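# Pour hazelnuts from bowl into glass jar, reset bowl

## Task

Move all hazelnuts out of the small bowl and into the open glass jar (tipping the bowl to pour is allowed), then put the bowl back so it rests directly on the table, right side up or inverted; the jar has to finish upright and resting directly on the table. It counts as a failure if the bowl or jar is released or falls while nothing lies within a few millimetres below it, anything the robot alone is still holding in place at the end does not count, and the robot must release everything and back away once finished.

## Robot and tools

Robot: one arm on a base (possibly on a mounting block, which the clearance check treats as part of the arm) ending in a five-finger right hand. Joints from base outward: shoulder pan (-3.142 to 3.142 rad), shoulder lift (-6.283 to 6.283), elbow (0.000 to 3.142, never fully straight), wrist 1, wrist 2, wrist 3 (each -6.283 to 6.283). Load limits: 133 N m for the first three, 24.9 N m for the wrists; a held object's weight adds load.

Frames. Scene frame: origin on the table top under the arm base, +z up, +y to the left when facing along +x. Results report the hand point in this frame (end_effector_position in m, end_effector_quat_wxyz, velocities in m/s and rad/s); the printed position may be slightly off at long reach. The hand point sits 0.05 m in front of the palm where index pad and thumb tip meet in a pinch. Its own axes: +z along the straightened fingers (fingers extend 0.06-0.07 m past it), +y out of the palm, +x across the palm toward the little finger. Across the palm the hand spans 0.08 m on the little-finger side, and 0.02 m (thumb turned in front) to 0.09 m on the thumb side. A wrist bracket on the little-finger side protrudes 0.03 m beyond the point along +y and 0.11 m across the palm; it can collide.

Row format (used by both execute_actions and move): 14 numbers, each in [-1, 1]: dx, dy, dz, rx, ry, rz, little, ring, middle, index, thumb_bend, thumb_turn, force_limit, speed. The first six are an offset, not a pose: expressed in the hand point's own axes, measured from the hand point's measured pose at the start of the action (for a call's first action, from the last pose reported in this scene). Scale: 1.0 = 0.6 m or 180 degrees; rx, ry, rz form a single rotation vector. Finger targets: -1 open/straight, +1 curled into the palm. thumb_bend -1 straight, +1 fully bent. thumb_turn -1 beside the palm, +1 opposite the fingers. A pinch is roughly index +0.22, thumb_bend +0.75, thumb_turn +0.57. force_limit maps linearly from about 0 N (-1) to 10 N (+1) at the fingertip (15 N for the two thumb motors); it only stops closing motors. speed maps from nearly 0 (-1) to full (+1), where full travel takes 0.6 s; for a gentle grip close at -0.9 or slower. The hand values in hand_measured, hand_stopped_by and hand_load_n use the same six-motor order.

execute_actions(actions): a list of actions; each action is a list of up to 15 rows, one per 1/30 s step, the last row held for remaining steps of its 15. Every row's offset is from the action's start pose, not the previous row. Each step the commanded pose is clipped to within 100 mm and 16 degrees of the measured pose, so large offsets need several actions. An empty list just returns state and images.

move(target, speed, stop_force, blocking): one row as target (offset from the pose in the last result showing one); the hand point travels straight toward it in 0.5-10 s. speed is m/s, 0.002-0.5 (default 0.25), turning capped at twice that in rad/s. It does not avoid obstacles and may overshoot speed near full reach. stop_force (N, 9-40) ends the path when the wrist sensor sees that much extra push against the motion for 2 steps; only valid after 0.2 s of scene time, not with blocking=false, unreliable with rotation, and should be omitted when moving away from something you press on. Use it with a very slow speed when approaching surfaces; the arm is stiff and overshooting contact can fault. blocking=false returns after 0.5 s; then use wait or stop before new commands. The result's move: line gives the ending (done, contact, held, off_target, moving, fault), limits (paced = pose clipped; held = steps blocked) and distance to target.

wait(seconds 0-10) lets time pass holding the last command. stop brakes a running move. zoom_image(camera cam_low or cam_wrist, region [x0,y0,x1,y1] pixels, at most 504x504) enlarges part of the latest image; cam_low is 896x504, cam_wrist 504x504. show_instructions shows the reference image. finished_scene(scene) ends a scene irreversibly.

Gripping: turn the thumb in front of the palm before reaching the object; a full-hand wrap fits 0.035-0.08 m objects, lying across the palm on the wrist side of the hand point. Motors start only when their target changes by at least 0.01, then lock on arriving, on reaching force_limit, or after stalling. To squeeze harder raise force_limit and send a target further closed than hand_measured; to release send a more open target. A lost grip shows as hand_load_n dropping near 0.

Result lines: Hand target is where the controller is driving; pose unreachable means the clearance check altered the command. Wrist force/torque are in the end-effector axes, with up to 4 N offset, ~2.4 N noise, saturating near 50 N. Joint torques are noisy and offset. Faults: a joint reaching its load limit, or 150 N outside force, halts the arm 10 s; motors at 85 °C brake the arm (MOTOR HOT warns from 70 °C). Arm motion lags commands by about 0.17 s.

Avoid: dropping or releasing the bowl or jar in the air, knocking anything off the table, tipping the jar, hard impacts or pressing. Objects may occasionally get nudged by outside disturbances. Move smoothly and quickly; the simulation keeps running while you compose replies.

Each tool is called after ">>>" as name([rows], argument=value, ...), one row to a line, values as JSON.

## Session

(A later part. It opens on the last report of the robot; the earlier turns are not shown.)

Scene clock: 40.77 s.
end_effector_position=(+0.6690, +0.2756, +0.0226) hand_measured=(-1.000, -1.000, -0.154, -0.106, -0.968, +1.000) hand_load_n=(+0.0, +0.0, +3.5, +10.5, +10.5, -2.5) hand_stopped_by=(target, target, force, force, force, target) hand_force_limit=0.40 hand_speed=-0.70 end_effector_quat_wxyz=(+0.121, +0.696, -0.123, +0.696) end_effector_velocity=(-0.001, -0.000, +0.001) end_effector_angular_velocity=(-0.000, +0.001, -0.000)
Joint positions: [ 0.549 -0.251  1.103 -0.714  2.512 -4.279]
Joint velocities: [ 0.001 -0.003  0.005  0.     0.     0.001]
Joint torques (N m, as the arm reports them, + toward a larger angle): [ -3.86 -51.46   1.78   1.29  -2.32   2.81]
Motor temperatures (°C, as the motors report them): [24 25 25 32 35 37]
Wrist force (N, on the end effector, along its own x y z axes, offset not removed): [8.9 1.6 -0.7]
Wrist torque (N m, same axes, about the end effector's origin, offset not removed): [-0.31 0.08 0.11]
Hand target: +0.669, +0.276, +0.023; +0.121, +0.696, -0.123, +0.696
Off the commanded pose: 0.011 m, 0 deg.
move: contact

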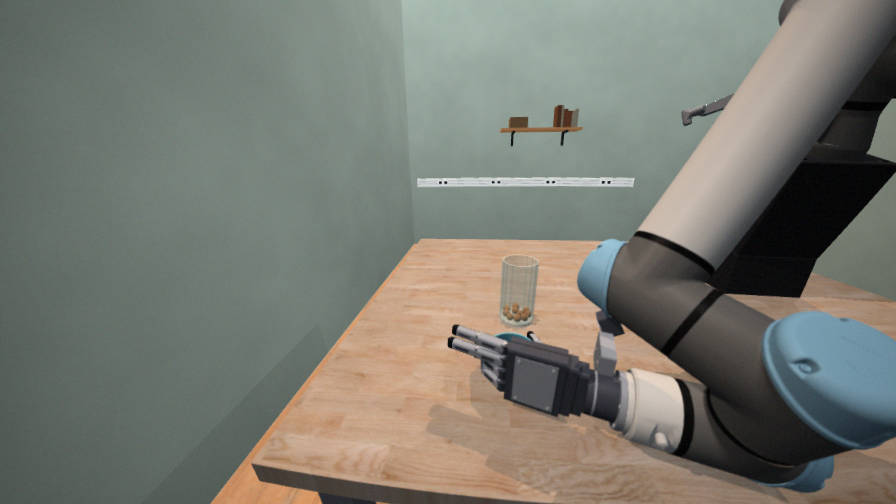

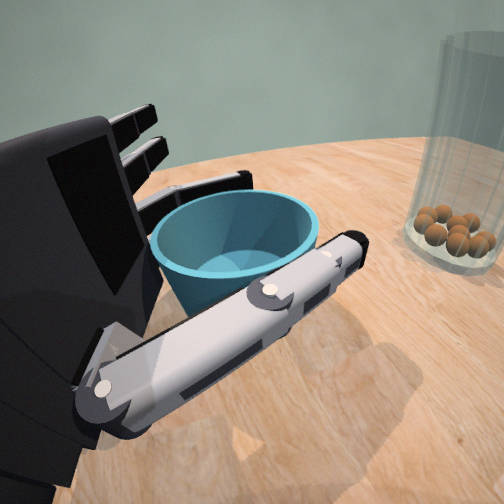

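>>> move(target=[0,0,0,0,0,0,-1,-1,-1,-1,-1,1,0.4,0])

>>> move(target=[0,-0.015,-0.05,0,0,0,-1,-1,-1,-1,-1,1,0.4,0], speed=0.08)

>>> move(target=[0.3,0,0,0,0,0,-1,-1,-1,-1,-1,1,0.4,0], speed=0.15)

Scene clock: 41.70 s.
end_effector_position=(+0.6690, +0.2756, +0.0226) hand_measured=(-1.000, -1.000, -1.000, -1.000, -1.000, +1.000) hand_load_n=(+0.0, +0.0, +0.0, +0.0, +0.0, +0.0) hand_stopped_by=(target, target, target, target, target, target) hand_force_limit=0.40 hand_speed=0.00 end_effector_quat_wxyz=(+0.121, +0.696, -0.123, +0.696) end_effector_velocity=(-0.001, -0.000, -0.001) end_effector_angular_velocity=(-0.001, +0.002, +0.001)
Joint positions: [ 0.549 -0.251  1.103 -0.714  2.512 -4.279]
Joint velocities: [ 0.001  0.     0.001  0.    -0.     0.   ]
Joint torques (N m, as the arm reports them, + toward a larger angle): [ -5.97 -41.2  -20.97   0.75   2.11   1.27]
Motor temperatures (°C, as the motors report them): [24 25 25 32 35 37]
Wrist force (N, on the end effector, along its own x y z axes, offset not removed): [0.9 -0.7 0.6]
Wrist torque (N m, same axes, about the end effector's origin, offset not removed): [-0.22 -0.17 0.01]
Hand target: +0.669, +0.276, +0.023; +0.121, +0.696, -0.123, +0.696
Off the commanded pose: 0.000 m, 0 deg.
move: done

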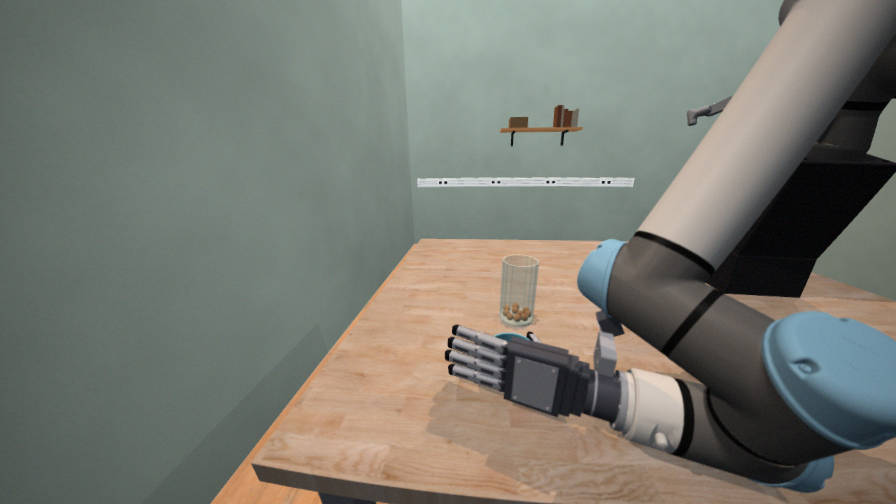

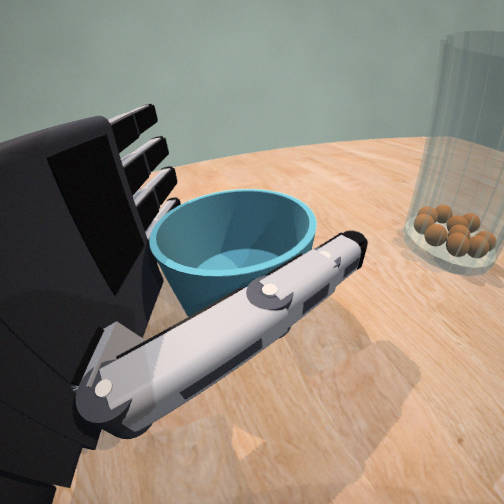

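Scene clock: 42.57 s.
end_effector_position=(+0.6441, +0.2941, +0.0226) hand_measured=(-1.000, -1.000, -1.000, -1.000, -1.000, +1.000) hand_load_n=(+0.0, +0.0, +0.0, +0.0, +0.0, +0.0) hand_stopped_by=(target, target, target, target, target, target) hand_force_limit=0.40 hand_speed=0.00 end_effector_quat_wxyz=(+0.121, +0.696, -0.123, +0.696) end_effector_velocity=(-0.002, +0.001, -0.000) end_effector_angular_velocity=(+0.000, -0.000, -0.000)
Joint positions: [ 0.593 -0.266  1.123 -0.709  2.556 -4.268]
Joint velocities: [ 0.002 -0.001  0.002  0.     0.003  0.001]
Joint torques (N m, as the arm reports them, + toward a larger angle): [  0.38 -54.57   0.53   1.55   2.35   2.38]
Motor temperatures (°C, as the motors report them): [24 25 25 32 35 37]
Wrist force (N, on the end effector, along its own x y z axes, offset not removed): [-0.6 0.5 0.4]
Wrist torque (N m, same axes, about the end effector's origin, offset not removed): [0.01 0.08 -0.03]
Hand target: +0.644, +0.294, +0.023; +0.121, +0.696, -0.123, +0.696
Off the commanded pose: 0.000 m, 0 deg.
move: done

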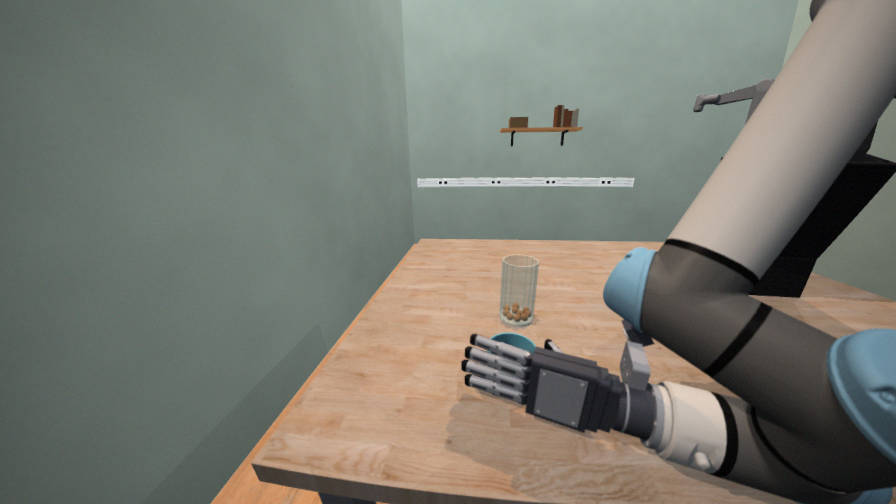

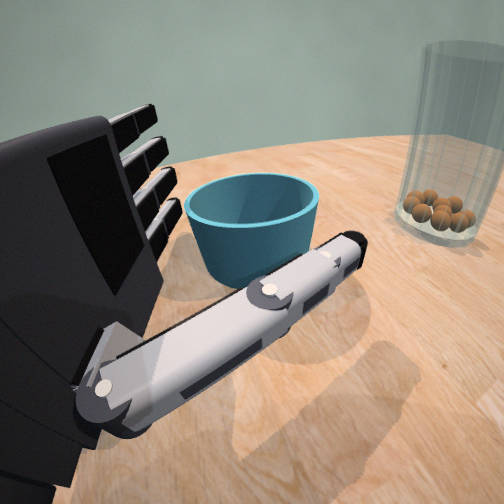

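Scene clock: 44.30 s.
end_effector_position=(+0.6442, +0.2937, +0.2025) hand_measured=(-1.000, -1.000, -1.000, -1.000, -1.000, +1.000) hand_load_n=(+0.0, +0.0, +0.0, +0.0, +0.0, +0.0) hand_stopped_by=(target, target, target, target, target, target) hand_force_limit=0.40 hand_speed=0.00 end_effector_quat_wxyz=(+0.121, +0.696, -0.123, +0.696) end_effector_velocity=(-0.000, -0.000, +0.002) end_effector_angular_velocity=(+0.000, -0.000, -0.000)
Joint positions: [ 0.523 -0.656  1.427 -0.638  2.486 -4.285]
Joint velocities: [-0.    -0.004  0.003  0.001 -0.    -0.   ]
Joint torques (N m, as the arm reports them, + toward a larger angle): [-22.49 -52.02  -1.13   1.74  -0.57  -2.32]
Motor temperatures (°C, as the motors report them): [24 25 25 32 35 37]
Wrist force (N, on the end effector, along its own x y z axes, offset not removed): [1.1 -1.4 1.4]
Wrist torque (N m, same axes, about the end effector's origin, offset not removed): [-0.44 -0.21 0.07]
Hand target: +0.644, +0.294, +0.203; +0.121, +0.696, -0.123, +0.696
Off the commanded pose: 0.000 m, 0 deg.
move: done

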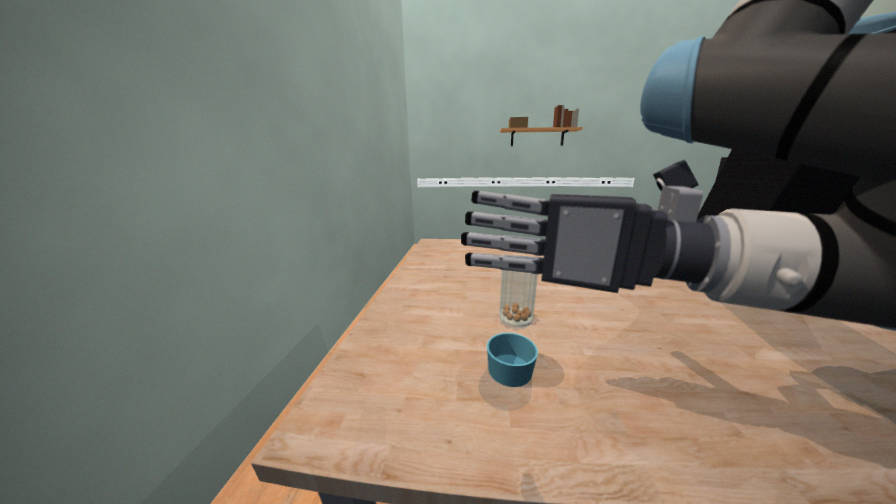

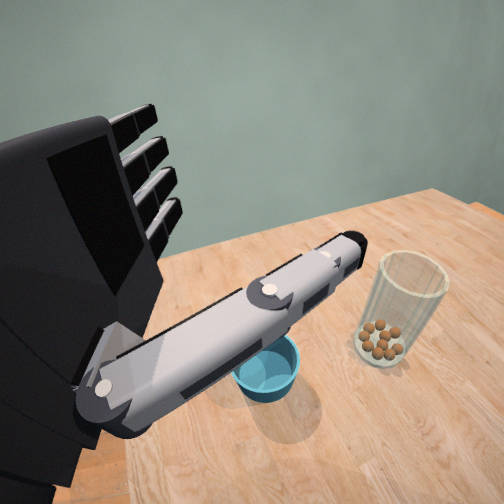

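>>> finished_scene(scene=2)

The scene is finished: the task was done.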